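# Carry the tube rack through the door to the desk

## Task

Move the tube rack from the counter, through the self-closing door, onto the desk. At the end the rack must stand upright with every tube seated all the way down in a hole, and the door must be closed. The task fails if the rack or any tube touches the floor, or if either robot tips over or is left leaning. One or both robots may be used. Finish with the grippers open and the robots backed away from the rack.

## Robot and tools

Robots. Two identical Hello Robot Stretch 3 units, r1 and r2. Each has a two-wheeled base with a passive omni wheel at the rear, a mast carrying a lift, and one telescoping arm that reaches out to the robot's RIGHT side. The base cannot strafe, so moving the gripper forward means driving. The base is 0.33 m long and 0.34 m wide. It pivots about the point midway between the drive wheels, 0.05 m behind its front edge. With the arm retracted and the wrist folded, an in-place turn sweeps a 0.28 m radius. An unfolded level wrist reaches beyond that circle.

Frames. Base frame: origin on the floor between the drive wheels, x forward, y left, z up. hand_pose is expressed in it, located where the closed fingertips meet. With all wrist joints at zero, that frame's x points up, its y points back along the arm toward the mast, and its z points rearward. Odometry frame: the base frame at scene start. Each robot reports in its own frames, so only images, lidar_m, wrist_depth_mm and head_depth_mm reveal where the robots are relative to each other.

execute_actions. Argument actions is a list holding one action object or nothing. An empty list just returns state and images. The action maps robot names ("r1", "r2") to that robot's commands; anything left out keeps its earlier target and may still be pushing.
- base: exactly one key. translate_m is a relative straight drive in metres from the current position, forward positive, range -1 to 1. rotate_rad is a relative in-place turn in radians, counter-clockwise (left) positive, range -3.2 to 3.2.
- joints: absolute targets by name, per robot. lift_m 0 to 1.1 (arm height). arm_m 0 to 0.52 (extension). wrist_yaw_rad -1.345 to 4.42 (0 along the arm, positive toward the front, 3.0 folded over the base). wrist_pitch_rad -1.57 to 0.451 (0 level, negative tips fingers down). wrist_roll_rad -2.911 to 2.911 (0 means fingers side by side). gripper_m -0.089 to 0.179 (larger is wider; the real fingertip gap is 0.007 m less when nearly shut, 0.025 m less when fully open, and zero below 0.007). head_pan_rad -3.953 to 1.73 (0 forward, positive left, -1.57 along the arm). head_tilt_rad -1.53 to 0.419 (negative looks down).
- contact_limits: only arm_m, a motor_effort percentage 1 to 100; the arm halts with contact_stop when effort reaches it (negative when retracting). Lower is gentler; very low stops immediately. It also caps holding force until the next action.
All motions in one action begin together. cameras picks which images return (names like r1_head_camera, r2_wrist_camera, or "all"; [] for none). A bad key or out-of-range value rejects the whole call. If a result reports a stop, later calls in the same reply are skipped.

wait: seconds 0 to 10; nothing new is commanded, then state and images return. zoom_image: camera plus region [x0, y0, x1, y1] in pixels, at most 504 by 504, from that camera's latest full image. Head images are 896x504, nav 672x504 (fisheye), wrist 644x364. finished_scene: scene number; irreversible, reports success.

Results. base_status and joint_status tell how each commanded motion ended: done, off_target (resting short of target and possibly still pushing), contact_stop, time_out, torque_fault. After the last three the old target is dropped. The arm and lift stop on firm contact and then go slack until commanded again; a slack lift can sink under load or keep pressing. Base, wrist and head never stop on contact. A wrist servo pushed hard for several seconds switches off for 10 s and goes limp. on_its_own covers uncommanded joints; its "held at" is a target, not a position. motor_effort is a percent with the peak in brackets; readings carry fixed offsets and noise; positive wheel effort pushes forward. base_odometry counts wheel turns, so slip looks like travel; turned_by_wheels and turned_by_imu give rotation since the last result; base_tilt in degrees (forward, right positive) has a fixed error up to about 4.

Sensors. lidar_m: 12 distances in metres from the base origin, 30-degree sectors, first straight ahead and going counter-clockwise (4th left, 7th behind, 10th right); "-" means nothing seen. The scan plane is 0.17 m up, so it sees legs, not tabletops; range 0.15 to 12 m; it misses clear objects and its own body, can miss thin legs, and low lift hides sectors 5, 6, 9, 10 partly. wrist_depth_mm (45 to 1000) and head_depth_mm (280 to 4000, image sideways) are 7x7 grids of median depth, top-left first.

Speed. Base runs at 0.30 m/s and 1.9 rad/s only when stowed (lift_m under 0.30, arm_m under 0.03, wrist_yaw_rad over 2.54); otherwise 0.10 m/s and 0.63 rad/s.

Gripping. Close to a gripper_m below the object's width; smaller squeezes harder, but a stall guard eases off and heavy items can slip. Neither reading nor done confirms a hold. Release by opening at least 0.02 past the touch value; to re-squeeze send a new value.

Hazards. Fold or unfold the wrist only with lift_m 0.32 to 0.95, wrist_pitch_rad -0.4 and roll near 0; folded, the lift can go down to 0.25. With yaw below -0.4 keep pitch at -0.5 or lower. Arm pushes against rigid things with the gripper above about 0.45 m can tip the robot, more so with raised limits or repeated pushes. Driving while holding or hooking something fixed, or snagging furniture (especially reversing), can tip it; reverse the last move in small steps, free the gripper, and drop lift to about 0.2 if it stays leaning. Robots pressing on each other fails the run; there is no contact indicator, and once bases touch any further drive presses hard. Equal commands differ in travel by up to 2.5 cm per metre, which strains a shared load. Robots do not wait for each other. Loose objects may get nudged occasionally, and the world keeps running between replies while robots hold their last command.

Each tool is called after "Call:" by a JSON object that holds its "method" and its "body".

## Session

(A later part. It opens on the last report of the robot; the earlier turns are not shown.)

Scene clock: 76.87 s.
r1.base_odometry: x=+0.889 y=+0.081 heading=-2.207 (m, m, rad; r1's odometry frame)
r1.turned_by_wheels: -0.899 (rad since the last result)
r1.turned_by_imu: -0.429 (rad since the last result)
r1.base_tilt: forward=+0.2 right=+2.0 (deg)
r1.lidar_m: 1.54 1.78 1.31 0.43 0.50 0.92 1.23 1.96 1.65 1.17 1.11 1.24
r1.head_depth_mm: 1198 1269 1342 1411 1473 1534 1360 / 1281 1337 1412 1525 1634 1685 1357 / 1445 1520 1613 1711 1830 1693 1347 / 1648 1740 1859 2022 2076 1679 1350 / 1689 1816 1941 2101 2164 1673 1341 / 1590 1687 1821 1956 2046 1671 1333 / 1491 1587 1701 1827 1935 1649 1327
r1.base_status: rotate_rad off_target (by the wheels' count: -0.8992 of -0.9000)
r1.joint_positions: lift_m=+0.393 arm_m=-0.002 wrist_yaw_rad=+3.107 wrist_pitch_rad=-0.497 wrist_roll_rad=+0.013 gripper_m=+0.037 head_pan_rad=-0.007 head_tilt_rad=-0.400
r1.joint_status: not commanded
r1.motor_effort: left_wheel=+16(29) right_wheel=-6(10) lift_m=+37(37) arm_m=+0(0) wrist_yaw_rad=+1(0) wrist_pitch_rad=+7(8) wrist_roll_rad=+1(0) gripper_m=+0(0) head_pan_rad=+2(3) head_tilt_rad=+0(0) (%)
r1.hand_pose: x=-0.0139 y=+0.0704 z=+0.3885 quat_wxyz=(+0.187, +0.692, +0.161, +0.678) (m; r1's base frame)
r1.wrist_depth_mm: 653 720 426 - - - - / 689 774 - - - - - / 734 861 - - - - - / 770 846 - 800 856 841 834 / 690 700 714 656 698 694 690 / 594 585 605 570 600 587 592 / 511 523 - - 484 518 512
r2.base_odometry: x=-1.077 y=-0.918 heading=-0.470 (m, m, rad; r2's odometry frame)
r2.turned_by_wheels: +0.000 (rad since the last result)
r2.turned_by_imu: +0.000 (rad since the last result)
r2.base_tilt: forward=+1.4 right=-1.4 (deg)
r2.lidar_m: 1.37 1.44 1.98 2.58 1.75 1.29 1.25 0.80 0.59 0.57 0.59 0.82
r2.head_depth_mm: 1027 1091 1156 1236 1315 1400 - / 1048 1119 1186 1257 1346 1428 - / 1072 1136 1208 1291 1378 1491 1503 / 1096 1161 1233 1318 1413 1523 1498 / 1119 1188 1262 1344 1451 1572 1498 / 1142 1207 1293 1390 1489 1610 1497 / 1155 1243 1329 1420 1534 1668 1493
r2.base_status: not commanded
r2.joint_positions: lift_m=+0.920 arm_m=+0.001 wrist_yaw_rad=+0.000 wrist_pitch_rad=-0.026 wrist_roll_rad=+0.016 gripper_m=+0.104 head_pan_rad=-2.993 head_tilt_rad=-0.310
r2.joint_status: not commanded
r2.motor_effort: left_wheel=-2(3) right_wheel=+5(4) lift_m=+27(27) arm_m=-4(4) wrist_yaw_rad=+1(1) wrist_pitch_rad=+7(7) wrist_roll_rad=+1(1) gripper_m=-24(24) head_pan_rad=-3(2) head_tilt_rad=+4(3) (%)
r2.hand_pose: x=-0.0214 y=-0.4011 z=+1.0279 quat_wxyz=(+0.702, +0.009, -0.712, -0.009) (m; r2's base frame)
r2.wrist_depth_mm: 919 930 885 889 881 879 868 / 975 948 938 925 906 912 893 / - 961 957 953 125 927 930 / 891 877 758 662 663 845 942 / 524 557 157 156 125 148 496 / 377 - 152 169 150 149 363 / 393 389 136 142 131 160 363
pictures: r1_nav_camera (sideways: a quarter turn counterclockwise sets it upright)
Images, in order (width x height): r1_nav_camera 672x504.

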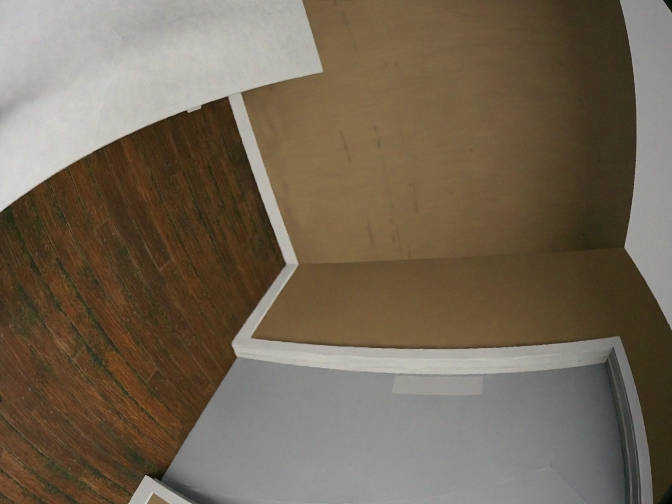

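Call:
{"method": "execute_actions", "body": {"actions": [{"r1":{"base":{"rotate_rad":0.5}}}], "cameras": []}}

Call:
{"method": "execute_actions", "body": {"actions": [{"r1":{"base":{"translate_m":-0.35}}}], "cameras": []}}

Call:
{"method": "execute_actions", "body": {"actions": [{"r1":{"base":{"rotate_rad":-0.8},"joints":{"head_tilt_rad":-0.9}}}], "cameras": ["r1_nav_camera"]}}

Scene clock: 79.07 s.
r1.base_odometry: x=+0.889 y=+0.081 heading=-1.707 (m, m, rad; r1's odometry frame)
r1.turned_by_wheels: +0.500 (rad since the last result)
r1.turned_by_imu: +0.492 (rad since the last result)
r1.base_tilt: forward=+0.1 right=+2.1 (deg)
r1.lidar_m: 1.78 1.36 0.43 0.46 0.91 1.20 1.96 1.70 1.19 1.11 1.23 1.49
r1.head_depth_mm: 1540 1662 1795 1954 2087 1708 1358 / 1519 1640 1775 1934 2068 1700 1356 / 1507 1623 1748 1903 2049 1691 1349 / 1489 1601 1718 1874 2022 1684 1347 / 1466 1586 1698 1842 2001 1668 1346 / 1453 1567 1684 1481 1039 804 1229 / 1443 1545 1666 1458 987 741 595
r1.base_status: done
r1.joint_positions: lift_m=+0.393 arm_m=-0.002 wrist_yaw_rad=+3.107 wrist_pitch_rad=-0.497 wrist_roll_rad=+0.013 gripper_m=+0.037 head_pan_rad=-0.007 head_tilt_rad=-0.400
r1.joint_status: not commanded
r1.motor_effort: left_wheel=-4(12) right_wheel=+5(10) lift_m=+37(37) arm_m=+0(0) wrist_yaw_rad=+0(0) wrist_pitch_rad=+7(7) wrist_roll_rad=+1(0) gripper_m=+0(0) head_pan_rad=+2(2) head_tilt_rad=+0(0) (%)
r1.hand_pose: x=-0.0139 y=+0.0704 z=+0.3885 quat_wxyz=(+0.187, +0.692, +0.161, +0.678) (m; r1's base frame)
r1.wrist_depth_mm: 784 830 837 858 462 925 900 / 845 885 - 949 542 988 - / 945 955 - - 956 - - / 855 882 - 844 786 834 861 / 710 705 708 690 680 688 699 / 591 587 605 597 589 584 592 / 504 526 - - 493 510 506
r2.base_odometry: x=-1.077 y=-0.918 heading=-0.470 (m, m, rad; r2's odometry frame)
r2.turned_by_wheels: +0.000 (rad since the last result)
r2.turned_by_imu: +0.000 (rad since the last result)
r2.base_tilt: forward=+1.4 right=-1.3 (deg)
r2.lidar_m: 1.38 1.44 1.98 2.58 1.75 1.29 1.25 0.80 0.59 0.57 0.59 0.82
r2.head_depth_mm: 1036 1097 1162 1225 1314 1381 - / 1048 1116 1177 1256 1342 1443 - / 1074 1141 1209 1296 1391 1485 1515 / 1094 1165 1238 1314 1418 1522 1507 / 1115 1187 1268 1354 1442 1574 1488 / 1131 1209 1288 1389 1491 1611 1503 / 1170 1233 1319 1422 1513 1655 1485
r2.base_status: not commanded
r2.joint_positions: lift_m=+0.920 arm_m=+0.001 wrist_yaw_rad=+0.000 wrist_pitch_rad=-0.026 wrist_roll_rad=+0.016 gripper_m=+0.104 head_pan_rad=-2.993 head_tilt_rad=-0.310
r2.joint_status: not commanded
r2.motor_effort: left_wheel=-2(2) right_wheel=+4(5) lift_m=+27(27) arm_m=-4(4) wrist_yaw_rad=-1(0) wrist_pitch_rad=+7(7) wrist_roll_rad=+0(0) gripper_m=-24(25) head_pan_rad=-3(3) head_tilt_rad=+3(4) (%)
r2.hand_pose: x=-0.0214 y=-0.4011 z=+1.0279 quat_wxyz=(+0.702, +0.009, -0.712, -0.009) (m; r2's base frame)
r2.wrist_depth_mm: 900 930 905 887 882 874 862 / 956 965 928 948 912 892 891 / 973 983 947 946 126 929 888 / 902 881 758 669 673 824 956 / 524 561 157 156 125 148 485 / 377 - 153 169 149 148 360 / 390 386 136 142 131 160 367
pictures: none
No camera images: the call's "cameras" was empty. Leave "cameras" out to get every camera's image.

Scene clock: 83.80 s.
r1.base_odometry: x=+0.937 y=+0.428 heading=-1.707 (m, m, rad; r1's odometry frame)
r1.turned_by_wheels: +0.000 (rad since the last result)
r1.turned_by_imu: +0.001 (rad since the last result)
r1.base_tilt: forward=+0.1 right=+1.9 (deg)
r1.lidar_m: 2.13 0.63 0.66 0.87 0.89 1.17 1.62 1.66 1.21 1.14 1.17 1.64
r1.head_depth_mm: 1840 1976 2139 2326 2210 1708 1359 / 1819 1955 2099 2318 2261 1703 1355 / 1802 1934 2090 2277 2228 1682 1357 / 1781 1919 2060 2218 2242 1674 1345 / 1767 1906 2051 2189 2224 1661 1333 / 1749 1871 2009 1478 993 746 617 / 1718 1856 1996 1455 981 745 596
r1.base_status: done
r1.joint_positions: lift_m=+0.393 arm_m=-0.002 wrist_yaw_rad=+3.107 wrist_pitch_rad=-0.497 wrist_roll_rad=+0.013 gripper_m=+0.037 head_pan_rad=-0.007 head_tilt_rad=-0.400
r1.joint_status: not commanded
r1.motor_effort: left_wheel=-2(7) right_wheel=+4(7) lift_m=+38(37) arm_m=+0(0) wrist_yaw_rad=+0(0) wrist_pitch_rad=+7(7) wrist_roll_rad=+0(0) gripper_m=+1(0) head_pan_rad=+2(3) head_tilt_rad=+0(0) (%)
r1.hand_pose: x=-0.0139 y=+0.0704 z=+0.3885 quat_wxyz=(+0.187, +0.692, +0.161, +0.678) (m; r1's base frame)
r1.wrist_depth_mm: 754 789 823 822 868 900 869 / 849 852 - 920 929 986 523 / 935 977 - 996 - - 561 / 850 872 - 854 842 786 773 / 687 696 696 702 697 678 685 / 600 588 601 580 599 592 566 / 514 532 - - 498 512 506
r2.base_odometry: x=-1.077 y=-0.918 heading=-0.470 (m, m, rad; r2's odometry frame)
r2.turned_by_wheels: +0.000 (rad since the last result)
r2.turned_by_imu: -0.001 (rad since the last result)
r2.base_tilt: forward=+1.3 right=-1.3 (deg)
r2.lidar_m: 1.38 1.44 1.98 2.58 1.75 1.29 1.25 0.80 0.59 0.57 0.59 0.82
r2.head_depth_mm: 1030 1089 1156 1225 1315 1385 - / 1053 1110 1180 1251 1349 1430 - / 1067 1137 1206 1286 1374 1479 1512 / 1095 1165 1235 1313 1406 1529 1509 / 1114 1182 1257 1343 1448 1573 1510 / 1143 1212 1297 1384 1495 1606 1506 / 1168 1235 1329 1414 1534 1669 1500
r2.base_status: not commanded
r2.joint_positions: lift_m=+0.920 arm_m=+0.001 wrist_yaw_rad=+0.000 wrist_pitch_rad=-0.026 wrist_roll_rad=+0.016 gripper_m=+0.104 head_pan_rad=-2.993 head_tilt_rad=-0.310
r2.joint_status: not commanded
r2.motor_effort: left_wheel=-3(3) right_wheel=+5(5) lift_m=+27(27) arm_m=-4(4) wrist_yaw_rad=+1(0) wrist_pitch_rad=+7(7) wrist_roll_rad=+0(0) gripper_m=-25(24) head_pan_rad=-3(2) head_tilt_rad=+4(4) (%)
r2.hand_pose: x=-0.0214 y=-0.4011 z=+1.0279 quat_wxyz=(+0.702, +0.009, -0.712, -0.009) (m; r2's base frame)
r2.wrist_depth_mm: 938 905 898 893 882 866 858 / 960 938 925 929 918 903 889 / 969 978 958 945 125 914 934 / 885 898 759 664 646 843 917 / 521 559 156 156 125 147 489 / 376 - 153 170 149 148 361 / 390 391 136 142 131 160 369
pictures: none
No camera images: the call's "cameras" was empty. Leave "cameras" out to get every camera's image.

Scene clock: 86.07 s.
r1.base_odometry: x=+0.937 y=+0.428 heading=-2.507 (m, m, rad; r1's odometry frame)
r1.turned_by_wheels: -0.800 (rad since the last result)
r1.turned_by_imu: -0.789 (rad since the last result)
r1.base_tilt: forward=+0.0 right=+2.0 (deg)
r1.lidar_m: 1.36 2.06 1.79 0.63 0.87 0.87 0.98 1.57 1.62 1.38 1.14 1.14
r1.head_depth_mm: 1070 1165 1292 1491 1431 1245 1100 / 1150 1313 1480 1579 1415 1237 1094 / 1245 1436 1658 1644 1405 1231 1091 / 1351 1567 1825 1633 1392 1228 1088 / 1478 1728 1897 1631 1393 1219 1085 / 1519 1796 1938 1622 1384 1213 1077 / 1684 2060 1920 1613 1380 1206 1072
r1.base_status: done
r1.joint_positions: lift_m=+0.393 arm_m=-0.002 wrist_yaw_rad=+3.107 wrist_pitch_rad=-0.497 wrist_roll_rad=+0.013 gripper_m=+0.037 head_pan_rad=-0.007 head_tilt_rad=-0.889
r1.joint_status: all done
r1.motor_effort: left_wheel=+2(5) right_wheel=-5(8) lift_m=+37(37) arm_m=+0(0) wrist_yaw_rad=+0(0) wrist_pitch_rad=+7(7) wrist_roll_rad=+0(0) gripper_m=+0(1) head_pan_rad=+2(3) head_tilt_rad=-5(30) (%)
r1.hand_pose: x=-0.0139 y=+0.0704 z=+0.3885 quat_wxyz=(+0.187, +0.692, +0.161, +0.678) (m; r1's base frame)
r1.wrist_depth_mm: 650 737 - 654 - - - / 676 814 - - - - - / 734 861 - 949 - - - / 750 817 - 803 856 843 834 / 699 690 698 686 709 697 705 / 590 596 605 585 596 595 596 / 513 523 - - 501 513 509
r2.base_odometry: x=-1.077 y=-0.918 heading=-0.470 (m, m, rad; r2's odometry frame)
r2.turned_by_wheels: +0.000 (rad since the last result)
r2.turned_by_imu: +0.000 (rad since the last result)
r2.base_tilt: forward=+1.5 right=-1.4 (deg)
r2.lidar_m: 1.38 1.44 1.98 2.59 1.75 1.29 1.25 0.80 0.59 0.57 0.59 0.82
r2.head_depth_mm: 1037 1095 1158 1229 1313 1390 - / 1056 1110 1185 1262 1353 1433 - / 1070 1135 1209 1286 1383 1489 1504 / 1098 1158 1235 1323 1418 1518 1510 / 1121 1184 1253 1348 1450 1568 1493 / 1140 1218 1293 1378 1496 1627 1508 / 1167 1240 1320 1415 1528 1663 1496
r2.base_status: not commanded
r2.joint_positions: lift_m=+0.920 arm_m=+0.001 wrist_yaw_rad=+0.000 wrist_pitch_rad=-0.026 wrist_roll_rad=+0.016 gripper_m=+0.104 head_pan_rad=-2.993 head_tilt_rad=-0.310
r2.joint_status: not commanded
r2.motor_effort: left_wheel=-3(3) right_wheel=+5(4) lift_m=+27(27) arm_m=-4(4) wrist_yaw_rad=+0(1) wrist_pitch_rad=+7(7) wrist_roll_rad=+0(1) gripper_m=-25(24) head_pan_rad=-2(2) head_tilt_rad=+4(4) (%)
r2.hand_pose: x=-0.0214 y=-0.4011 z=+1.0279 quat_wxyz=(+0.702, +0.009, -0.712, -0.009) (m; r2's base frame)
r2.wrist_depth_mm: 928 895 900 895 857 864 874 / 944 964 925 930 913 884 897 / 998 982 964 960 125 950 921 / 904 888 754 670 646 833 938 / 518 559 156 157 125 147 492 / 376 - 153 169 149 148 360 / 391 387 136 143 131 160 365
pictures: r1_nav_camera (sideways: a quarter turn counterclockwise sets it upright)
Images, in order (width x height): r1_nav_camera 672x504.

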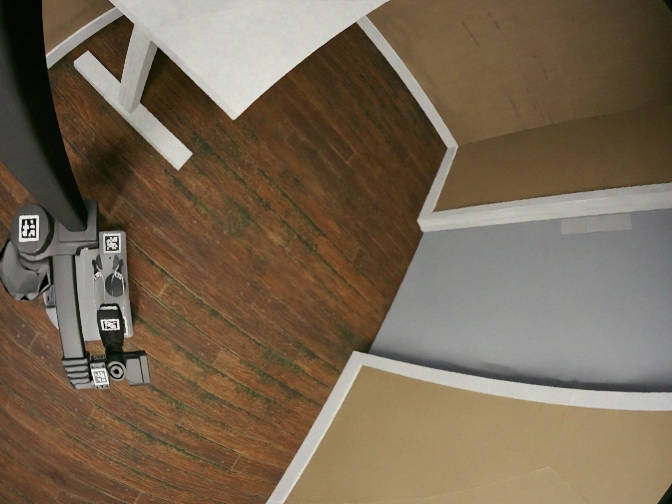

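Call:
{"method": "execute_actions", "body": {"actions": [{"r1":{"base":{"translate_m":0.68}}}], "cameras": []}}

Call:
{"method": "execute_actions", "body": {"actions": [{"r1":{"base":{"rotate_rad":-0.77},"joints":{"head_tilt_rad":-0.6}}}], "cameras": ["r1_nav_camera"]}}

Scene clock: 94.63 s.
r1.base_odometry: x=+0.389 y=+0.025 heading=-2.507 (m, m, rad; r1's odometry frame)
r1.turned_by_wheels: +0.000 (rad since the last result)
r1.turned_by_imu: -0.003 (rad since the last result)
r1.base_tilt: forward=+0.1 right=+2.0 (deg)
r1.lidar_m: 0.80 1.12 1.69 1.59 0.90 0.90 1.54 2.07 1.46 0.77 0.62 0.68
r1.head_depth_mm: 618 694 790 922 1086 1178 1101 / 663 749 866 1017 1246 1238 1099 / 713 815 956 1150 1365 1236 1088 / 772 899 1060 1318 1404 1219 1089 / 845 993 1206 1522 1396 1215 1083 / 915 1061 1269 1542 1389 1220 1080 / 905 1112 1434 1605 1380 1205 1076
r1.base_status: done
r1.joint_positions: lift_m=+0.393 arm_m=-0.002 wrist_yaw_rad=+3.107 wrist_pitch_rad=-0.497 wrist_roll_rad=+0.013 gripper_m=+0.037 head_pan_rad=-0.007 head_tilt_rad=-0.889
r1.joint_status: not commanded
r1.motor_effort: left_wheel=+2(7) right_wheel=-5(8) lift_m=+37(37) arm_m=+0(0) wrist_yaw_rad=+0(1) wrist_pitch_rad=+7(7) wrist_roll_rad=+0(1) gripper_m=+0(1) head_pan_rad=+2(3) head_tilt_rad=-5(5) (%)
r1.hand_pose: x=-0.0139 y=+0.0704 z=+0.3885 quat_wxyz=(+0.187, +0.692, +0.161, +0.678) (m; r1's base frame)
r1.wrist_depth_mm: - - - - - - - / - - - - - - - / 965 - - - - - - / 818 838 - 841 856 866 827 / 690 685 711 708 697 695 686 / 584 588 589 590 596 597 589 / 520 527 - - 493 514 509
r2.base_odometry: x=-1.077 y=-0.918 heading=-0.470 (m, m, rad; r2's odometry frame)
r2.turned_by_wheels: +0.000 (rad since the last result)
r2.turned_by_imu: -0.001 (rad since the last result)
r2.base_tilt: forward=+1.4 right=-1.4 (deg)
r2.lidar_m: 1.37 1.43 1.98 2.58 1.75 1.29 1.24 0.80 0.59 0.57 0.59 0.82
r2.head_depth_mm: 1029 1092 1153 1226 1311 1385 - / 1053 1112 1175 1261 1344 1435 - / 1078 1137 1210 1296 1382 1485 1500 / 1096 1159 1238 1322 1412 1528 1508 / 1122 1186 1262 1360 1455 1573 1501 / 1139 1212 1292 1382 1490 1622 1504 / 1164 1237 1328 1418 1527 1660 1503
r2.base_status: not commanded
r2.joint_positions: lift_m=+0.920 arm_m=+0.001 wrist_yaw_rad=+0.000 wrist_pitch_rad=-0.026 wrist_roll_rad=+0.016 gripper_m=+0.104 head_pan_rad=-2.993 head_tilt_rad=-0.310
r2.joint_status: not commanded
r2.motor_effort: left_wheel=-2(3) right_wheel=+4(4) lift_m=+27(27) arm_m=-4(4) wrist_yaw_rad=+0(0) wrist_pitch_rad=+7(7) wrist_roll_rad=+0(1) gripper_m=-24(24) head_pan_rad=-2(2) head_tilt_rad=+4(4) (%)
r2.hand_pose: x=-0.0214 y=-0.4011 z=+1.0279 quat_wxyz=(+0.702, +0.009, -0.712, -0.009) (m; r2's base frame)
r2.wrist_depth_mm: 942 917 910 890 890 861 871 / 943 948 950 904 906 910 883 / 993 994 950 939 125 924 894 / 910 887 756 663 658 812 928 / 520 562 156 157 125 147 483 / 379 - 152 168 149 148 360 / 393 390 136 142 131 160 363
pictures: none
No camera images: the call's "cameras" was empty. Leave "cameras" out to get every camera's image.

Scene clock: 96.83 s.
r1.base_odometry: x=+0.389 y=+0.025 heading=+3.007 (m, m, rad; r1's odometry frame)
r1.turned_by_wheels: -0.770 (rad since the last result)
r1.turned_by_imu: -0.759 (rad since the last result)
r1.base_tilt: forward=+0.2 right=+2.0 (deg)
r1.lidar_m: 0.62 0.73 0.97 1.69 1.59 1.45 0.90 1.42 1.87 2.06 0.95 0.67
r1.head_depth_mm: 512 571 641 737 866 1045 1189 / 506 565 635 730 852 1025 1165 / 497 558 628 718 840 1007 1161 / 496 550 619 707 827 987 1140 / 561 622 699 795 922 1102 1181 / 555 617 692 784 910 1081 1181 / 550 611 681 774 899 1066 1170
r1.base_status: done
r1.joint_positions: lift_m=+0.393 arm_m=-0.002 wrist_yaw_rad=+3.107 wrist_pitch_rad=-0.497 wrist_roll_rad=+0.013 gripper_m=+0.037 head_pan_rad=-0.007 head_tilt_rad=-0.606
r1.joint_status: all done
r1.motor_effort: left_wheel=+2(4) right_wheel=-5(9) lift_m=+37(37) arm_m=+0(0) wrist_yaw_rad=+1(0) wrist_pitch_rad=+8(7) wrist_roll_rad=+0(0) gripper_m=+1(0) head_pan_rad=+2(3) head_tilt_rad=+3(23) (%)
r1.hand_pose: x=-0.0139 y=+0.0704 z=+0.3885 quat_wxyz=(+0.187, +0.692, +0.161, +0.678) (m; r1's base frame)
r1.wrist_depth_mm: - - - - - 955 751 / - - - - - 989 757 / - - - - - - 748 / 854 846 - 854 859 834 764 / 702 694 706 693 686 685 706 / 590 594 588 598 595 595 597 / 506 519 - - 501 509 517
r2.base_odometry: x=-1.077 y=-0.918 heading=-0.470 (m, m, rad; r2's odometry frame)
r2.turned_by_wheels: +0.000 (rad since the last result)
r2.turned_by_imu: +0.000 (rad since the last result)
r2.base_tilt: forward=+1.4 right=-1.3 (deg)
r2.lidar_m: 1.38 1.44 1.98 2.59 1.75 1.29 1.25 0.80 0.59 0.57 0.59 0.82
r2.head_depth_mm: 1033 1089 1156 1228 1317 1390 - / 1055 1112 1184 1256 1343 1424 - / 1070 1131 1207 1287 1371 1496 1518 / 1099 1164 1233 1323 1413 1525 1501 / 1115 1195 1258 1356 1454 1572 1501 / 1142 1207 1292 1378 1491 1608 1501 / 1166 1234 1319 1425 1536 1664 1497
r2.base_status: not commanded
r2.joint_positions: lift_m=+0.920 arm_m=+0.001 wrist_yaw_rad=+0.000 wrist_pitch_rad=-0.026 wrist_roll_rad=+0.016 gripper_m=+0.104 head_pan_rad=-2.993 head_tilt_rad=-0.310
r2.joint_status: not commanded
r2.motor_effort: left_wheel=-2(3) right_wheel=+4(5) lift_m=+27(27) arm_m=-4(4) wrist_yaw_rad=+0(1) wrist_pitch_rad=+7(7) wrist_roll_rad=+0(0) gripper_m=-24(24) head_pan_rad=-2(3) head_tilt_rad=+4(3) (%)
r2.hand_pose: x=-0.0214 y=-0.4011 z=+1.0279 quat_wxyz=(+0.702, +0.009, -0.712, -0.009) (m; r2's base frame)
r2.wrist_depth_mm: 940 914 897 918 875 862 864 / 959 923 946 935 921 902 872 / 998 981 943 928 125 941 920 / 888 865 760 665 659 841 954 / 509 564 156 156 125 147 492 / 376 - 152 169 149 149 358 / 390 388 136 142 131 160 366
pictures: r1_nav_camera (sideways: a quarter turn counterclockwise sets it upright)
Images, in order (width x height): r1_nav_camera 672x504.

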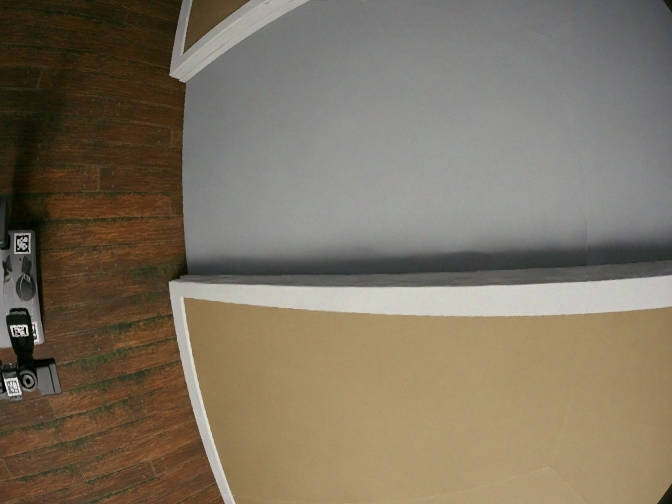

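Call:
{"method": "execute_actions", "body": {"actions": [{"r1":{"base":{"rotate_rad":1.0}}}], "cameras": []}}

Call:
{"method": "execute_actions", "body": {"actions": [{"r1":{"base":{"translate_m":0.42}}}], "cameras": []}}

Call:
{"method": "execute_actions", "body": {"actions": [{"r1":{"base":{"rotate_rad":-1.0}}}], "cameras": ["r1_nav_camera"]}}

Scene clock: 104.27 s.
r1.base_odometry: x=+0.389 y=+0.025 heading=-2.277 (m, m, rad; r1's odometry frame)
r1.turned_by_wheels: +1.000 (rad since the last result)
r1.turned_by_imu: +0.985 (rad since the last result)
r1.base_tilt: forward=+0.2 right=+2.0 (deg)
r1.lidar_m: 0.92 1.69 1.58 1.48 1.38 1.40 1.78 2.06 1.01 0.68 0.62 0.72
r1.head_depth_mm: 676 724 782 845 923 1014 1124 / 743 801 870 954 1052 1169 1197 / 824 900 987 1088 1225 1343 1194 / 878 978 1096 1239 1429 1410 1191 / 931 1043 1180 1361 1565 1407 1185 / 1091 1245 1448 1709 1712 1388 1174 / 1309 1498 1710 1912 1707 1390 1177
r1.base_status: done
r1.joint_positions: lift_m=+0.393 arm_m=-0.002 wrist_yaw_rad=+3.107 wrist_pitch_rad=-0.497 wrist_roll_rad=+0.013 gripper_m=+0.037 head_pan_rad=-0.007 head_tilt_rad=-0.606
r1.joint_status: not commanded
r1.motor_effort: left_wheel=-3(6) right_wheel=+5(10) lift_m=+37(37) arm_m=+0(0) wrist_yaw_rad=+1(0) wrist_pitch_rad=+8(7) wrist_roll_rad=+0(1) gripper_m=+0(1) head_pan_rad=+3(3) head_tilt_rad=+3(3) (%)
r1.hand_pose: x=-0.0139 y=+0.0704 z=+0.3885 quat_wxyz=(+0.187, +0.692, +0.161, +0.678) (m; r1's base frame)
r1.wrist_depth_mm: - - - - - - - / - - - - - - - / - - - - - - - / 837 832 - 859 850 844 852 / 695 719 707 693 683 691 702 / 589 597 608 586 599 591 584 / 512 527 - - 500 513 504
r2.base_odometry: x=-1.077 y=-0.918 heading=-0.470 (m, m, rad; r2's odometry frame)
r2.turned_by_wheels: +0.000 (rad since the last result)
r2.turned_by_imu: -0.001 (rad since the last result)
r2.base_tilt: forward=+1.4 right=-1.3 (deg)
r2.lidar_m: 1.38 1.43 1.98 2.58 1.75 1.29 1.25 0.80 0.59 0.57 0.59 0.82
r2.head_depth_mm: 1033 1095 1161 1228 1310 1389 - / 1060 1113 1182 1252 1357 1434 - / 1072 1135 1204 1289 1376 1489 1511 / 1096 1156 1240 1311 1416 1530 1505 / 1115 1179 1263 1355 1445 1582 1511 / 1141 1214 1298 1376 1508 1608 1492 / 1160 1231 1325 1415 1536 1665 1503
r2.base_status: not commanded
r2.joint_positions: lift_m=+0.920 arm_m=+0.001 wrist_yaw_rad=+0.000 wrist_pitch_rad=-0.026 wrist_roll_rad=+0.016 gripper_m=+0.104 head_pan_rad=-2.993 head_tilt_rad=-0.310
r2.joint_status: not commanded
r2.motor_effort: left_wheel=-3(3) right_wheel=+4(5) lift_m=+27(27) arm_m=-4(4) wrist_yaw_rad=-1(0) wrist_pitch_rad=+7(7) wrist_roll_rad=+0(1) gripper_m=-24(24) head_pan_rad=-3(2) head_tilt_rad=+4(4) (%)
r2.hand_pose: x=-0.0214 y=-0.4011 z=+1.0279 quat_wxyz=(+0.702, +0.009, -0.712, -0.009) (m; r2's base frame)
r2.wrist_depth_mm: 916 923 920 900 880 876 851 / 974 961 926 922 903 912 879 / - 991 953 940 125 923 913 / 891 903 759 671 650 816 922 / 511 561 156 157 125 147 478 / 375 - 152 169 148 148 359 / 389 388 136 142 131 159 364
pictures: none
No camera images: the call's "cameras" was empty. Leave "cameras" out to get every camera's image.

Scene clock: 109.63 s.
r1.base_odometry: x=+0.117 y=-0.295 heading=-2.277 (m, m, rad; r1's odometry frame)
r1.turned_by_wheels: +0.000 (rad since the last result)
r1.turned_by_imu: -0.002 (rad since the last result)
r1.base_tilt: forward=+0.1 right=+2.0 (deg)
r1.lidar_m: 0.60 1.09 1.37 1.50 1.63 1.16 2.10 2.40 0.62 0.50 0.47 0.48
r1.head_depth_mm: 433 464 499 542 591 650 722 / 474 514 558 611 674 753 849 / 527 573 631 702 783 891 1035 / 529 592 670 759 886 1047 1163 / 535 608 688 788 944 1156 1185 / 646 737 853 1019 1256 1358 1176 / 775 906 1089 1372 1608 1388 1171
r1.base_status: done
r1.joint_positions: lift_m=+0.393 arm_m=-0.002 wrist_yaw_rad=+3.107 wrist_pitch_rad=-0.497 wrist_roll_rad=+0.013 gripper_m=+0.037 head_pan_rad=-0.007 head_tilt_rad=-0.606
r1.joint_status: not commanded
r1.motor_effort: left_wheel=-4(4) right_wheel=+4(10) lift_m=+38(37) arm_m=+0(0) wrist_yaw_rad=+0(0) wrist_pitch_rad=+7(7) wrist_roll_rad=+0(0) gripper_m=-1(1) head_pan_rad=+2(3) head_tilt_rad=+3(3) (%)
r1.hand_pose: x=-0.0139 y=+0.0704 z=+0.3885 quat_wxyz=(+0.187, +0.692, +0.161, +0.678) (m; r1's base frame)
r1.wrist_depth_mm: - - - - - - - / - - - - - - - / - - - - - - - / 832 842 - 850 873 850 858 / 700 690 707 700 688 698 694 / 582 584 592 601 602 591 592 / 513 525 - - 496 510 506
r2.base_odometry: x=-1.077 y=-0.918 heading=-0.470 (m, m, rad; r2's odometry frame)
r2.turned_by_wheels: +0.000 (rad since the last result)
r2.turned_by_imu: -0.001 (rad since the last result)
r2.base_tilt: forward=+1.4 right=-1.3 (deg)
r2.lidar_m: 1.38 1.43 1.98 2.58 1.75 1.29 1.25 0.80 0.59 0.57 0.59 0.82
r2.head_depth_mm: 1037 1096 1155 1234 1305 1389 - / 1054 1114 1187 1256 1353 1430 - / 1074 1131 1214 1289 1375 1480 1503 / 1097 1154 1236 1316 1420 1518 1510 / 1121 1196 1262 1347 1451 1564 1519 / 1143 1217 1295 1384 1485 1603 1496 / 1169 1242 1316 1428 1541 1645 1496
r2.base_status: not commanded
r2.joint_positions: lift_m=+0.920 arm_m=+0.001 wrist_yaw_rad=+0.000 wrist_pitch_rad=-0.026 wrist_roll_rad=+0.016 gripper_m=+0.104 head_pan_rad=-2.993 head_tilt_rad=-0.310
r2.joint_status: not commanded
r2.motor_effort: left_wheel=-3(3) right_wheel=+4(4) lift_m=+27(27) arm_m=-4(4) wrist_yaw_rad=+0(0) wrist_pitch_rad=+7(7) wrist_roll_rad=+0(0) gripper_m=-24(24) head_pan_rad=-3(1) head_tilt_rad=+4(4) (%)
r2.hand_pose: x=-0.0214 y=-0.4011 z=+1.0279 quat_wxyz=(+0.702, +0.009, -0.712, -0.009) (m; r2's base frame)
r2.wrist_depth_mm: 912 913 922 877 895 862 866 / 975 936 937 914 913 919 887 / 985 967 959 954 125 948 923 / 896 889 771 668 656 816 941 / 522 562 155 156 125 147 489 / 381 - 153 169 149 148 362 / 393 389 136 142 131 160 367
pictures: none
No camera images: the call's "cameras" was empty. Leave "cameras" out to get every camera's image.

Scene clock: 112.20 s.
r1.base_odometry: x=+0.117 y=-0.295 heading=+3.006 (m, m, rad; r1's odometry frame)
r1.turned_by_wheels: -1.000 (rad since the last result)
r1.turned_by_imu: -0.986 (rad since the last result)
r1.base_tilt: forward=+0.1 right=+1.9 (deg)
r1.lidar_m: 0.47 0.48 0.63 1.27 1.38 1.51 1.16 1.17 2.20 1.88 0.56 0.49
r1.head_depth_mm: 367 409 462 530 621 751 846 / 363 405 457 523 612 735 929 / 360 401 450 515 602 723 905 / 357 397 446 508 593 711 884 / 354 393 441 503 584 696 863 / 351 389 436 495 575 686 847 / 348 385 431 490 566 672 832
r1.base_status: done
r1.joint_positions: lift_m=+0.393 arm_m=-0.002 wrist_yaw_rad=+3.107 wrist_pitch_rad=-0.497 wrist_roll_rad=+0.013 gripper_m=+0.037 head_pan_rad=-0.007 head_tilt_rad=-0.606
r1.joint_status: not commanded
r1.motor_effort: left_wheel=+2(4) right_wheel=-5(9) lift_m=+38(37) arm_m=+0(0) wrist_yaw_rad=+1(0) wrist_pitch_rad=+7(7) wrist_roll_rad=+0(0) gripper_m=+1(0) head_pan_rad=+3(3) head_tilt_rad=+3(2) (%)
r1.hand_pose: x=-0.0139 y=+0.0704 z=+0.3885 quat_wxyz=(+0.187, +0.692, +0.161, +0.678) (m; r1's base frame)
r1.wrist_depth_mm: - - - - - 571 494 / - - - - - 619 493 / - - - - 992 661 507 / 833 829 - 851 856 726 500 / 692 702 696 711 681 686 513 / 594 592 603 586 607 586 523 / 510 531 - - 502 515 496
r2.base_odometry: x=-1.077 y=-0.918 heading=-0.470 (m, m, rad; r2's odometry frame)
r2.turned_by_wheels: +0.000 (rad since the last result)
r2.turned_by_imu: +0.000 (rad since the last result)
r2.base_tilt: forward=+1.4 right=-1.5 (deg)
r2.lidar_m: 1.37 1.44 1.98 2.58 1.75 1.29 1.24 0.80 0.59 0.57 0.59 0.82
r2.head_depth_mm: 1032 1096 1166 1230 1307 1379 - / 1053 1114 1182 1253 1348 1422 - / 1081 1139 1209 1287 1388 1483 1507 / 1097 1164 1235 1313 1414 1530 1509 / 1119 1188 1263 1348 1459 1567 1503 / 1136 1211 1295 1390 1497 1630 1495 / 1167 1241 1323 1422 1523 1653 1495
r2.base_status: not commanded
r2.joint_positions: lift_m=+0.920 arm_m=+0.001 wrist_yaw_rad=+0.000 wrist_pitch_rad=-0.026 wrist_roll_rad=+0.016 gripper_m=+0.108 head_pan_rad=-2.993 head_tilt_rad=-0.310
r2.joint_status: not commanded
r2.on_its_own: gripper_m is held at +0.106, not at your +0.100, by its stall guard, which is not easing now
r2.motor_effort: left_wheel=-2(3) right_wheel=+5(5) lift_m=+27(27) arm_m=-4(4) wrist_yaw_rad=+0(0) wrist_pitch_rad=+7(7) wrist_roll_rad=+0(0) gripper_m=-22(24) head_pan_rad=-3(2) head_tilt_rad=+4(4) (%)
r2.hand_pose: x=-0.0214 y=-0.4011 z=+1.0279 quat_wxyz=(+0.702, +0.009, -0.712, -0.009) (m; r2's base frame)
r2.wrist_depth_mm: 916 914 894 893 863 856 867 / 959 937 925 923 918 885 883 / 988 988 939 948 125 950 905 / 894 866 758 667 646 824 939 / 517 561 160 155 125 148 494 / 376 - 153 169 149 148 362 / 393 390 135 142 131 159 365
pictures: r1_nav_camera (sideways: a quarter turn counterclockwise sets it upright)
Images, in order (width x height): r1_nav_camera 672x504.

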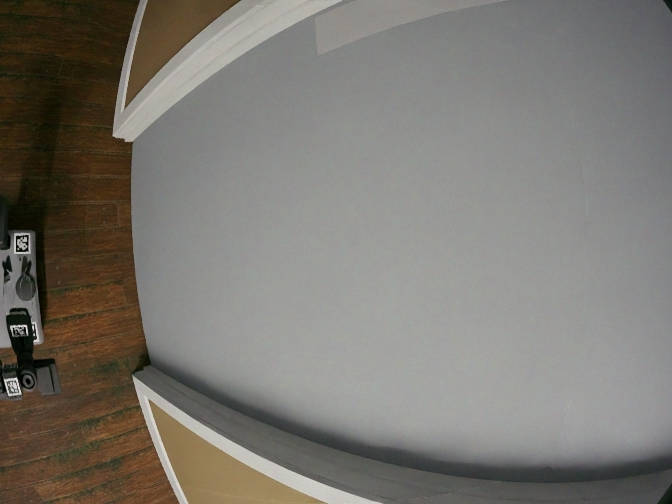

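Centred. Push through.

Call:
{"method": "execute_actions", "body": {"actions": [{"r1":{"base":{"translate_m":0.6}},"r2":{"joints":{"gripper_m":0.1,"wrist_yaw_rad":1.5}}}], "cameras": ["r1_nav_camera","r2_nav_camera"]}}

Call:
{"method": "execute_actions", "body": {"actions": [{"r1":{"base":{"translate_m":0.5}}}], "cameras": ["r1_nav_camera","r2_nav_camera"]}}

Scene clock: 119.70 s.
r1.base_odometry: x=-0.478 y=-0.214 heading=+3.006 (m, m, rad; r1's odometry frame)
r1.turned_by_wheels: +0.000 (rad since the last result)
r1.turned_by_imu: +0.048 (rad since the last result)
r1.base_tilt: forward=+0.0 right=+1.9 (deg)
r1.lidar_m: - - 0.15 0.22 1.43 1.86 1.56 2.11 2.46 0.23 0.15 -
r1.head_depth_mm: - - - - - - - / - - - - - - - / - - - - - - - / - - - - - - - / - - - - - - - / - - - - - - - / - - - - - - -
r1.base_status: done
r1.joint_positions: lift_m=+0.393 arm_m=-0.002 wrist_yaw_rad=+3.106 wrist_pitch_rad=-0.497 wrist_roll_rad=+0.013 gripper_m=+0.037 head_pan_rad=+0.018 head_tilt_rad=-0.592
r1.joint_status: not commanded
r1.motor_effort: left_wheel=+7(57) right_wheel=+8(60) lift_m=+38(41) arm_m=+0(0) wrist_yaw_rad=+1(10) wrist_pitch_rad=+7(8) wrist_roll_rad=+1(0) gripper_m=+1(0) head_pan_rad=-7(12) head_tilt_rad=-4(5) (%)
r1.hand_pose: x=-0.0136 y=+0.0703 z=+0.3884 quat_wxyz=(+0.187, +0.692, +0.161, +0.678) (m; r1's base frame)
r1.wrist_depth_mm: - - - 544 219 118 80 / - - - 589 223 119 80 / - - - 664 226 119 80 / 874 851 - 751 230 120 81 / 692 703 685 671 218 121 81 / 596 578 606 592 184 121 81 / 515 526 - - 271 122 82
r2.base_odometry: x=-1.077 y=-0.918 heading=-0.470 (m, m, rad; r2's odometry frame)
r2.turned_by_wheels: +0.000 (rad since the last result)
r2.turned_by_imu: -0.001 (rad since the last result)
r2.base_tilt: forward=+1.4 right=-1.3 (deg)
r2.lidar_m: 1.38 1.43 1.98 2.58 1.75 1.29 1.25 0.80 0.59 0.57 0.59 0.82
r2.head_depth_mm: 1032 1087 1158 1226 1319 1390 - / 1058 1109 1184 1261 1348 1435 - / 1074 1140 1201 1287 1382 1488 1527 / 1089 1162 1233 1328 1413 1521 1506 / 1121 1190 1264 1346 1456 1563 1491 / 1137 1214 1289 1385 1491 1606 1494 / 1171 1235 1331 1417 1522 1669 1491
r2.base_status: not commanded
r2.joint_positions: lift_m=+0.920 arm_m=+0.001 wrist_yaw_rad=+1.498 wrist_pitch_rad=-0.026 wrist_roll_rad=+0.016 gripper_m=+0.104 head_pan_rad=-2.993 head_tilt_rad=-0.310
r2.joint_status: gripper_m off_target (ended at +0.104, target +0.100); the others done
r2.motor_effort: left_wheel=-3(3) right_wheel=+5(5) lift_m=+27(27) arm_m=-4(4) wrist_yaw_rad=+2(3) wrist_pitch_rad=+7(7) wrist_roll_rad=+1(1) gripper_m=-24(59) head_pan_rad=-3(3) head_tilt_rad=+4(4) (%)
r2.hand_pose: x=+0.2335 y=-0.1641 z=+1.0279 quat_wxyz=(+0.520, +0.492, -0.515, +0.471) (m; r2's base frame)
r2.wrist_depth_mm: - - - - - - - / - - - - - - - / - - - - 124 - - / - - - - 962 875 796 / - - 159 156 125 147 526 / - - 153 169 148 148 460 / - - 136 142 131 160 534
pictures: r1_nav_camera (sideways: a quarter turn counterclockwise sets it upright), r2_nav_camera (sideways: a quarter turn counterclockwise sets it upright)
Images, in order (width x height): r1_nav_camera 672x504, r2_nav_camera 672x504.

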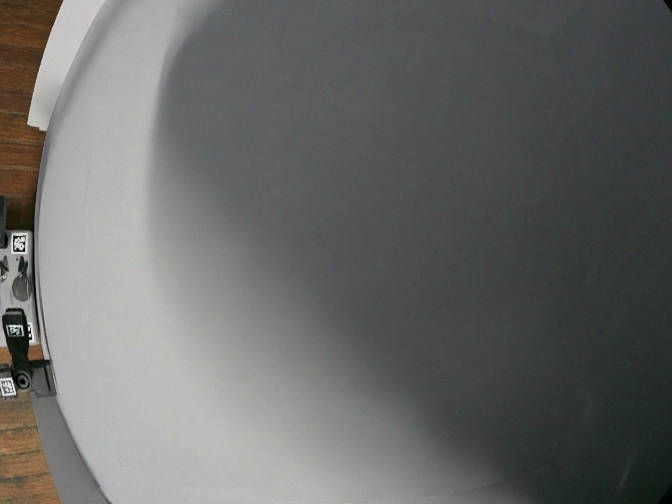

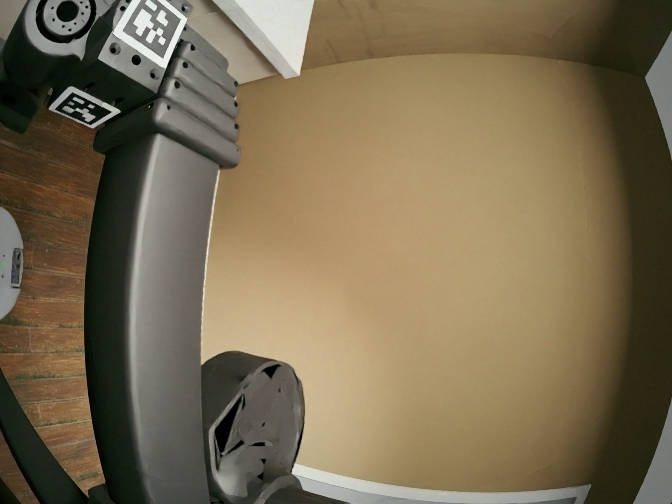

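Scene clock: 125.67 s.
r1.base_odometry: x=-0.973 y=-0.147 heading=+3.007 (m, m, rad; r1's odometry frame)
r1.turned_by_wheels: +0.000 (rad since the last result)
r1.turned_by_imu: -0.034 (rad since the last result)
r1.base_tilt: forward=+0.0 right=+1.9 (deg)
r1.lidar_m: - - 0.15 0.19 1.43 1.86 1.57 2.09 2.47 0.26 0.15 -
r1.head_depth_mm: - - - - - - - / - - - - - - - / - - - - - - - / - - - - - - - / - - - - - - - / - - - - - - - / - - - - - - -
r1.base_status: translate_m off_target (by the wheels' count: +0.4999 of +0.5000)
r1.joint_positions: lift_m=+0.393 arm_m=-0.002 wrist_yaw_rad=+3.108 wrist_pitch_rad=-0.497 wrist_roll_rad=+0.013 gripper_m=+0.037 head_pan_rad=+0.014 head_tilt_rad=-0.591
r1.joint_status: not commanded
r1.motor_effort: left_wheel=+17(59) right_wheel=+12(72) lift_m=+37(40) arm_m=+0(0) wrist_yaw_rad=-1(10) wrist_pitch_rad=+7(8) wrist_roll_rad=+0(0) gripper_m=+0(0) head_pan_rad=-6(14) head_tilt_rad=-4(7) (%)
r1.hand_pose: x=-0.0141 y=+0.0704 z=+0.3885 quat_wxyz=(+0.187, +0.692, +0.161, +0.678) (m; r1's base frame)
r1.wrist_depth_mm: - - - 541 202 113 78 / - - - 603 207 115 79 / - - - 675 212 116 80 / 847 861 - 746 217 117 80 / 691 691 698 663 208 118 80 / 595 593 608 584 179 120 81 / 514 527 - - 246 121 82
r2.base_odometry: x=-1.077 y=-0.918 heading=-0.470 (m, m, rad; r2's odometry frame)
r2.turned_by_wheels: +0.000 (rad since the last result)
r2.turned_by_imu: -0.001 (rad since the last result)
r2.base_tilt: forward=+1.4 right=-1.4 (deg)
r2.lidar_m: 1.38 1.43 1.99 2.59 1.75 1.29 1.25 0.80 0.59 0.57 0.59 0.82
r2.head_depth_mm: 1038 1092 1153 1229 1315 1379 - / 1049 1115 1182 1259 1339 1440 - / 1075 1140 1212 1290 1375 1484 1512 / 1089 1160 1233 1321 1413 1521 1509 / 1113 1181 1272 1347 1450 1574 1497 / 1142 1209 1288 1381 1503 1612 1512 / 1166 1240 1325 1423 1530 1665 1497
r2.base_status: not commanded
r2.joint_positions: lift_m=+0.920 arm_m=+0.001 wrist_yaw_rad=+1.498 wrist_pitch_rad=-0.026 wrist_roll_rad=+0.016 gripper_m=+0.104 head_pan_rad=-2.993 head_tilt_rad=-0.310
r2.joint_status: not commanded
r2.motor_effort: left_wheel=-2(3) right_wheel=+5(5) lift_m=+27(27) arm_m=-4(4) wrist_yaw_rad=+1(1) wrist_pitch_rad=+7(7) wrist_roll_rad=+0(0) gripper_m=-24(24) head_pan_rad=-3(2) head_tilt_rad=+4(3) (%)
r2.hand_pose: x=+0.2335 y=-0.1641 z=+1.0279 quat_wxyz=(+0.520, +0.492, -0.515, +0.471) (m; r2's base frame)
r2.wrist_depth_mm: - - - - - - - / - - - - - - - / - - - - 124 - - / - - - - 963 873 808 / - - 158 156 125 146 524 / - - 153 169 149 149 465 / - - 136 142 131 160 530
pictures: r1_nav_camera (sideways: a quarter turn counterclockwise sets it upright), r2_nav_camera (sideways: a quarter turn counterclockwise sets it upright)
Images, in order (width x height): r1_nav_camera 672x504, r2_nav_camera 672x504.

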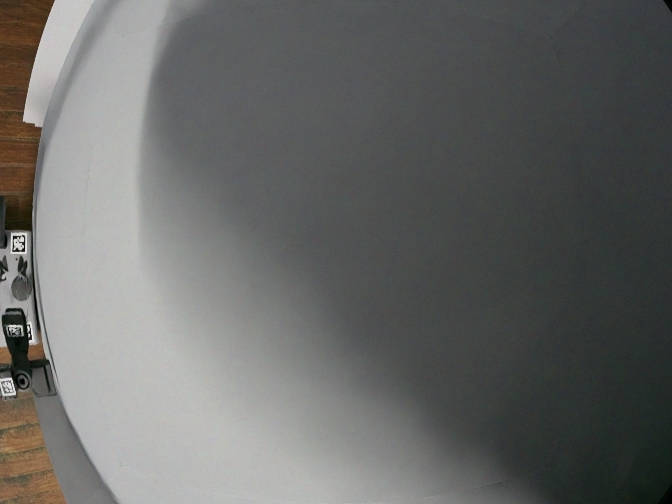

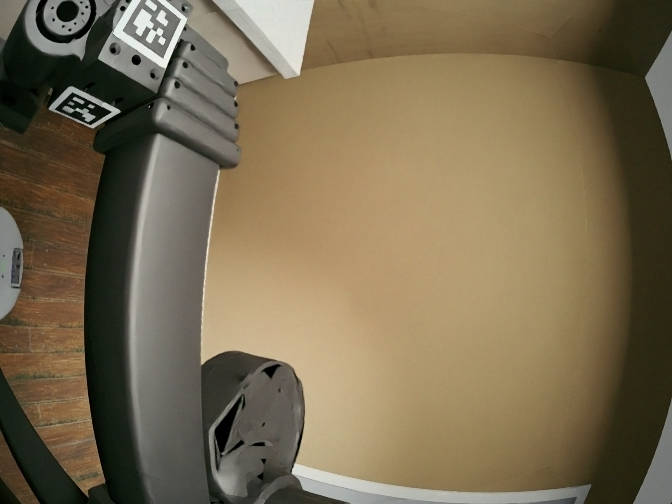

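Call:
{"method": "execute_actions", "body": {"actions": [{"r1":{"base":{"translate_m":-0.25}}}], "cameras": []}}

Call:
{"method": "execute_actions", "body": {"actions": [{"r1":{"base":{"rotate_rad":0.45}}}], "cameras": ["r1_nav_camera"]}}

Call:
{"method": "execute_actions", "body": {"actions": [{"r1":{"base":{"translate_m":0.5},"joints":{"head_tilt_rad":-1.0}}}], "cameras": ["r1_nav_camera","r2_nav_camera"]}}

Scene clock: 130.40 s.
r1.base_odometry: x=-0.725 y=-0.181 heading=+3.007 (m, m, rad; r1's odometry frame)
r1.turned_by_wheels: +0.000 (rad since the last result)
r1.turned_by_imu: +0.001 (rad since the last result)
r1.base_tilt: forward=+0.1 right=+1.7 (deg)
r1.lidar_m: 0.30 0.31 0.42 0.78 1.42 1.66 1.32 1.84 2.46 1.00 0.42 0.32
r1.head_depth_mm: - - 285 313 364 437 545 / - - 285 310 361 431 536 / - - 284 308 357 427 527 / - - - 305 354 421 521 / - - - 302 350 415 512 / - - - 300 346 411 505 / - - - 297 343 406 498
r1.base_status: done
r1.joint_positions: lift_m=+0.393 arm_m=-0.002 wrist_yaw_rad=+3.108 wrist_pitch_rad=-0.497 wrist_roll_rad=+0.013 gripper_m=+0.037 head_pan_rad=+0.007 head_tilt_rad=-0.593
r1.joint_status: not commanded
r1.motor_effort: left_wheel=+0(11) right_wheel=+0(11) lift_m=+39(38) arm_m=+0(0) wrist_yaw_rad=+0(1) wrist_pitch_rad=+7(7) wrist_roll_rad=+0(0) gripper_m=+1(0) head_pan_rad=-3(6) head_tilt_rad=-3(5) (%)
r1.hand_pose: x=-0.0141 y=+0.0704 z=+0.3885 quat_wxyz=(+0.187, +0.692, +0.161, +0.678) (m; r1's base frame)
r1.wrist_depth_mm: - - - - 640 483 332 / - - - - 652 486 337 / - - - - 705 492 343 / 849 847 - 864 761 492 341 / 689 697 688 692 703 509 346 / 593 583 604 589 606 515 347 / 511 524 - - 507 487 352
r2.base_odometry: x=-1.077 y=-0.918 heading=-0.470 (m, m, rad; r2's odometry frame)
r2.turned_by_wheels: +0.000 (rad since the last result)
r2.turned_by_imu: -0.001 (rad since the last result)
r2.base_tilt: forward=+1.4 right=-1.4 (deg)
r2.lidar_m: 1.38 1.44 1.98 2.58 1.75 1.29 1.25 0.80 0.59 0.57 0.59 0.82
r2.head_depth_mm: 1034 1094 1153 1232 1314 1392 - / 1055 1117 1179 1262 1348 1436 - / 1069 1137 1208 1290 1389 1487 1508 / 1091 1157 1235 1331 1414 1536 1501 / 1118 1186 1257 1355 1451 1551 1509 / 1142 1212 1298 1367 1482 1613 1507 / 1170 1240 1323 1425 1531 1660 1492
r2.base_status: not commanded
r2.joint_positions: lift_m=+0.920 arm_m=+0.001 wrist_yaw_rad=+1.498 wrist_pitch_rad=-0.026 wrist_roll_rad=+0.016 gripper_m=+0.104 head_pan_rad=-2.993 head_tilt_rad=-0.310
r2.joint_status: not commanded
r2.motor_effort: left_wheel=-2(3) right_wheel=+4(5) lift_m=+27(27) arm_m=-4(4) wrist_yaw_rad=+1(1) wrist_pitch_rad=+7(7) wrist_roll_rad=+0(0) gripper_m=-24(24) head_pan_rad=-2(2) head_tilt_rad=+3(4) (%)
r2.hand_pose: x=+0.2335 y=-0.1641 z=+1.0279 quat_wxyz=(+0.520, +0.492, -0.515, +0.471) (m; r2's base frame)
r2.wrist_depth_mm: - - - - - - - / - - - - - - - / - - - - 124 - - / - - - - 990 854 801 / - - 159 157 125 147 533 / - - 153 169 149 148 465 / - - 136 142 130 160 534
pictures: none
No camera images: the call's "cameras" was empty. Leave "cameras" out to get every camera's image.

Scene clock: 132.10 s.
r1.base_odometry: x=-0.725 y=-0.181 heading=-2.827 (m, m, rad; r1's odometry frame)
r1.turned_by_wheels: +0.450 (rad since the last result)
r1.turned_by_imu: +0.443 (rad since the last result)
r1.base_tilt: forward=+0.0 right=+2.0 (deg)
r1.lidar_m: 0.31 0.39 0.61 1.40 1.77 1.79 1.32 2.29 1.52 0.42 0.33 0.30
r1.head_depth_mm: - - - 289 317 363 426 / - - - 296 336 388 459 / - - 286 311 355 414 498 / - - 293 328 378 446 545 / - - 305 348 404 482 599 / - 290 321 369 434 526 669 / - 299 340 394 467 576 755
r1.base_status: done
r1.joint_positions: lift_m=+0.393 arm_m=-0.002 wrist_yaw_rad=+3.108 wrist_pitch_rad=-0.497 wrist_roll_rad=+0.013 gripper_m=+0.037 head_pan_rad=+0.007 head_tilt_rad=-0.593
r1.joint_status: not commanded
r1.motor_effort: left_wheel=-4(6) right_wheel=+5(10) lift_m=+39(39) arm_m=+0(0) wrist_yaw_rad=+0(0) wrist_pitch_rad=+7(7) wrist_roll_rad=+0(1) gripper_m=+0(1) head_pan_rad=-3(3) head_tilt_rad=-3(3) (%)
r1.hand_pose: x=-0.0141 y=+0.0704 z=+0.3885 quat_wxyz=(+0.187, +0.692, +0.161, +0.678) (m; r1's base frame)
r1.wrist_depth_mm: - - - - - - 531 / - - - - - - 491 / - - - - - 965 512 / 856 848 - 861 847 759 561 / 696 701 688 705 703 665 531 / 597 582 596 583 586 591 499 / 513 530 - - 502 513 471
r2.base_odometry: x=-1.077 y=-0.918 heading=-0.470 (m, m, rad; r2's odometry frame)
r2.turned_by_wheels: +0.000 (rad since the last result)
r2.turned_by_imu: +0.000 (rad since the last result)
r2.base_tilt: forward=+1.4 right=-1.3 (deg)
r2.lidar_m: 1.38 1.44 1.98 2.58 1.75 1.29 1.25 0.80 0.59 0.57 0.59 0.82
r2.head_depth_mm: 1031 1098 1154 1237 1319 1390 - / 1051 1115 1184 1253 1337 1440 - / 1076 1140 1207 1286 1380 1486 1508 / 1094 1160 1228 1316 1409 1516 1493 / 1117 1186 1257 1360 1448 1581 1497 / 1139 1213 1294 1378 1491 1609 1492 / 1158 1239 1320 1418 1540 1656 1485
r2.base_status: not commanded
r2.joint_positions: lift_m=+0.920 arm_m=+0.001 wrist_yaw_rad=+1.498 wrist_pitch_rad=-0.026 wrist_roll_rad=+0.016 gripper_m=+0.104 head_pan_rad=-2.993 head_tilt_rad=-0.310
r2.joint_status: not commanded
r2.motor_effort: left_wheel=-3(3) right_wheel=+4(5) lift_m=+27(27) arm_m=-4(4) wrist_yaw_rad=+0(0) wrist_pitch_rad=+7(7) wrist_roll_rad=+0(0) gripper_m=-24(24) head_pan_rad=-3(3) head_tilt_rad=+4(4) (%)
r2.hand_pose: x=+0.2335 y=-0.1641 z=+1.0279 quat_wxyz=(+0.520, +0.492, -0.515, +0.471) (m; r2's base frame)
r2.wrist_depth_mm: - - - - - - - / - - - - - - - / - - - - 124 - - / - - - - 956 833 811 / - - 160 157 125 147 523 / - - 153 169 149 148 467 / - - 136 142 130 159 531
pictures: r1_nav_camera (sideways: a quarter turn counterclockwise sets it upright)
Images, in order (width x height): r1_nav_camera 672x504.

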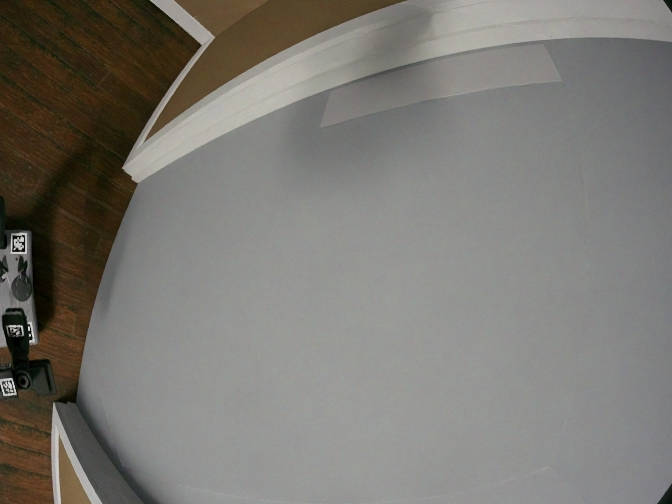

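Scene clock: 138.07 s.
r1.base_odometry: x=-1.201 y=-0.335 heading=-2.826 (m, m, rad; r1's odometry frame)
r1.turned_by_wheels: +0.000 (rad since the last result)
r1.turned_by_imu: -0.430 (rad since the last result)
r1.base_tilt: forward=-0.1 right=+1.9 (deg)
r1.lidar_m: - - 0.15 0.19 1.33 1.80 1.59 2.10 2.57 0.23 0.15 -
r1.head_depth_mm: - - - - - - 1043 / - - - - - - 851 / - - - - - - 629 / - - - - - - - / - - - - - - - / - - - - - - 1028 / - - - - - - 1021
r1.base_status: translate_m off_target (by the wheels' count: +0.4999 of +0.5000)
r1.joint_positions: lift_m=+0.393 arm_m=-0.002 wrist_yaw_rad=+3.108 wrist_pitch_rad=-0.497 wrist_roll_rad=+0.013 gripper_m=+0.037 head_pan_rad=-0.002 head_tilt_rad=-1.020
r1.joint_status: head_tilt_rad off_target (ended at -1.020, target -1.000)
r1.motor_effort: left_wheel=+17(49) right_wheel=+11(90) lift_m=+38(40) arm_m=+0(1) wrist_yaw_rad=+0(36) wrist_pitch_rad=+7(9) wrist_roll_rad=+0(0) gripper_m=+0(0) head_pan_rad=+1(13) head_tilt_rad=+10(34) (%)
r1.hand_pose: x=-0.0141 y=+0.0704 z=+0.3885 quat_wxyz=(+0.187, +0.692, +0.161, +0.678) (m; r1's base frame)
r1.wrist_depth_mm: - - - 462 204 111 76 / - - - 514 207 113 77 / - - - 562 209 113 77 / 848 856 - 646 214 114 78 / 683 697 706 668 205 116 78 / 580 582 597 603 175 116 79 / 510 525 - - 240 117 79
r2.base_odometry: x=-1.077 y=-0.918 heading=-0.470 (m, m, rad; r2's odometry frame)
r2.turned_by_wheels: +0.000 (rad since the last result)
r2.turned_by_imu: -0.001 (rad since the last result)
r2.base_tilt: forward=+1.3 right=-1.4 (deg)
r2.lidar_m: 1.38 1.43 1.99 2.58 1.75 1.29 1.25 0.80 0.59 0.57 0.59 0.82
r2.head_depth_mm: 1034 1092 1159 1236 1311 1381 - / 1051 1115 1180 1264 1344 1430 - / 1074 1138 1207 1286 1375 1472 1507 / 1100 1166 1240 1316 1410 1528 1504 / 1116 1182 1269 1340 1441 1569 1507 / 1140 1209 1289 1385 1486 1615 1504 / 1163 1235 1324 1415 1540 1672 1510
r2.base_status: not commanded
r2.joint_positions: lift_m=+0.920 arm_m=+0.001 wrist_yaw_rad=+1.498 wrist_pitch_rad=-0.026 wrist_roll_rad=+0.016 gripper_m=+0.104 head_pan_rad=-2.993 head_tilt_rad=-0.310
r2.joint_status: not commanded
r2.motor_effort: left_wheel=-3(2) right_wheel=+5(4) lift_m=+27(27) arm_m=-4(4) wrist_yaw_rad=+1(1) wrist_pitch_rad=+7(7) wrist_roll_rad=+0(0) gripper_m=-24(25) head_pan_rad=-2(2) head_tilt_rad=+3(4) (%)
r2.hand_pose: x=+0.2335 y=-0.1641 z=+1.0279 quat_wxyz=(+0.520, +0.492, -0.515, +0.471) (m; r2's base frame)
r2.wrist_depth_mm: - - - - - - - / - - - - - - - / - - - - 124 - - / - - - - - 871 800 / - - 158 157 125 147 529 / - - 153 169 149 149 469 / - - 136 142 131 160 538
pictures: r1_nav_camera (sideways: a quarter turn counterclockwise sets it upright), r2_nav_camera (sideways: a quarter turn counterclockwise sets it upright)
Images, in order (width x height): r1_nav_camera 672x504, r2_nav_camera 672x504.

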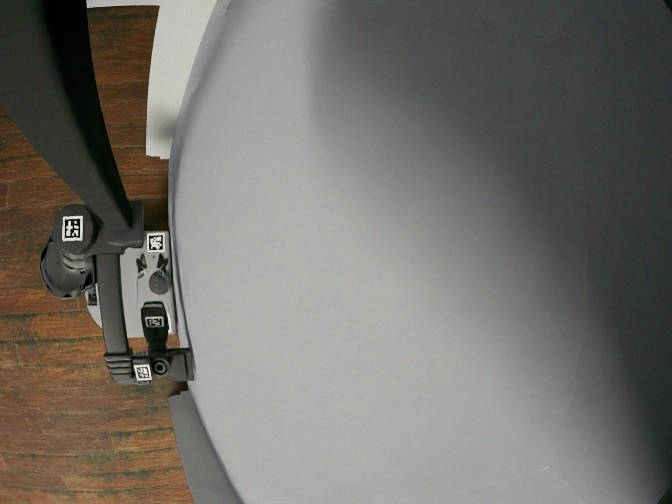

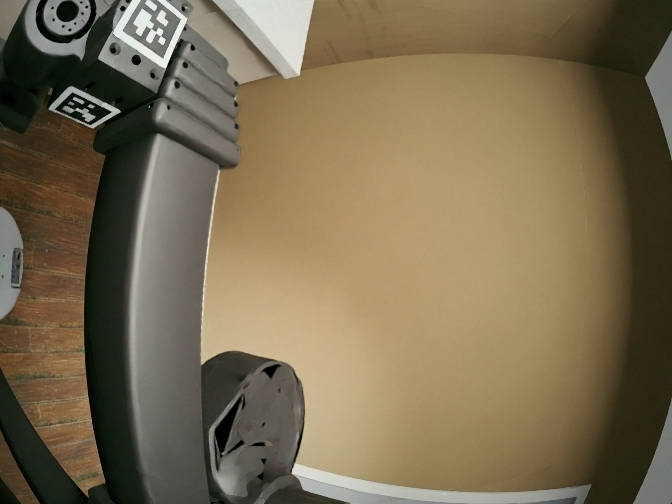

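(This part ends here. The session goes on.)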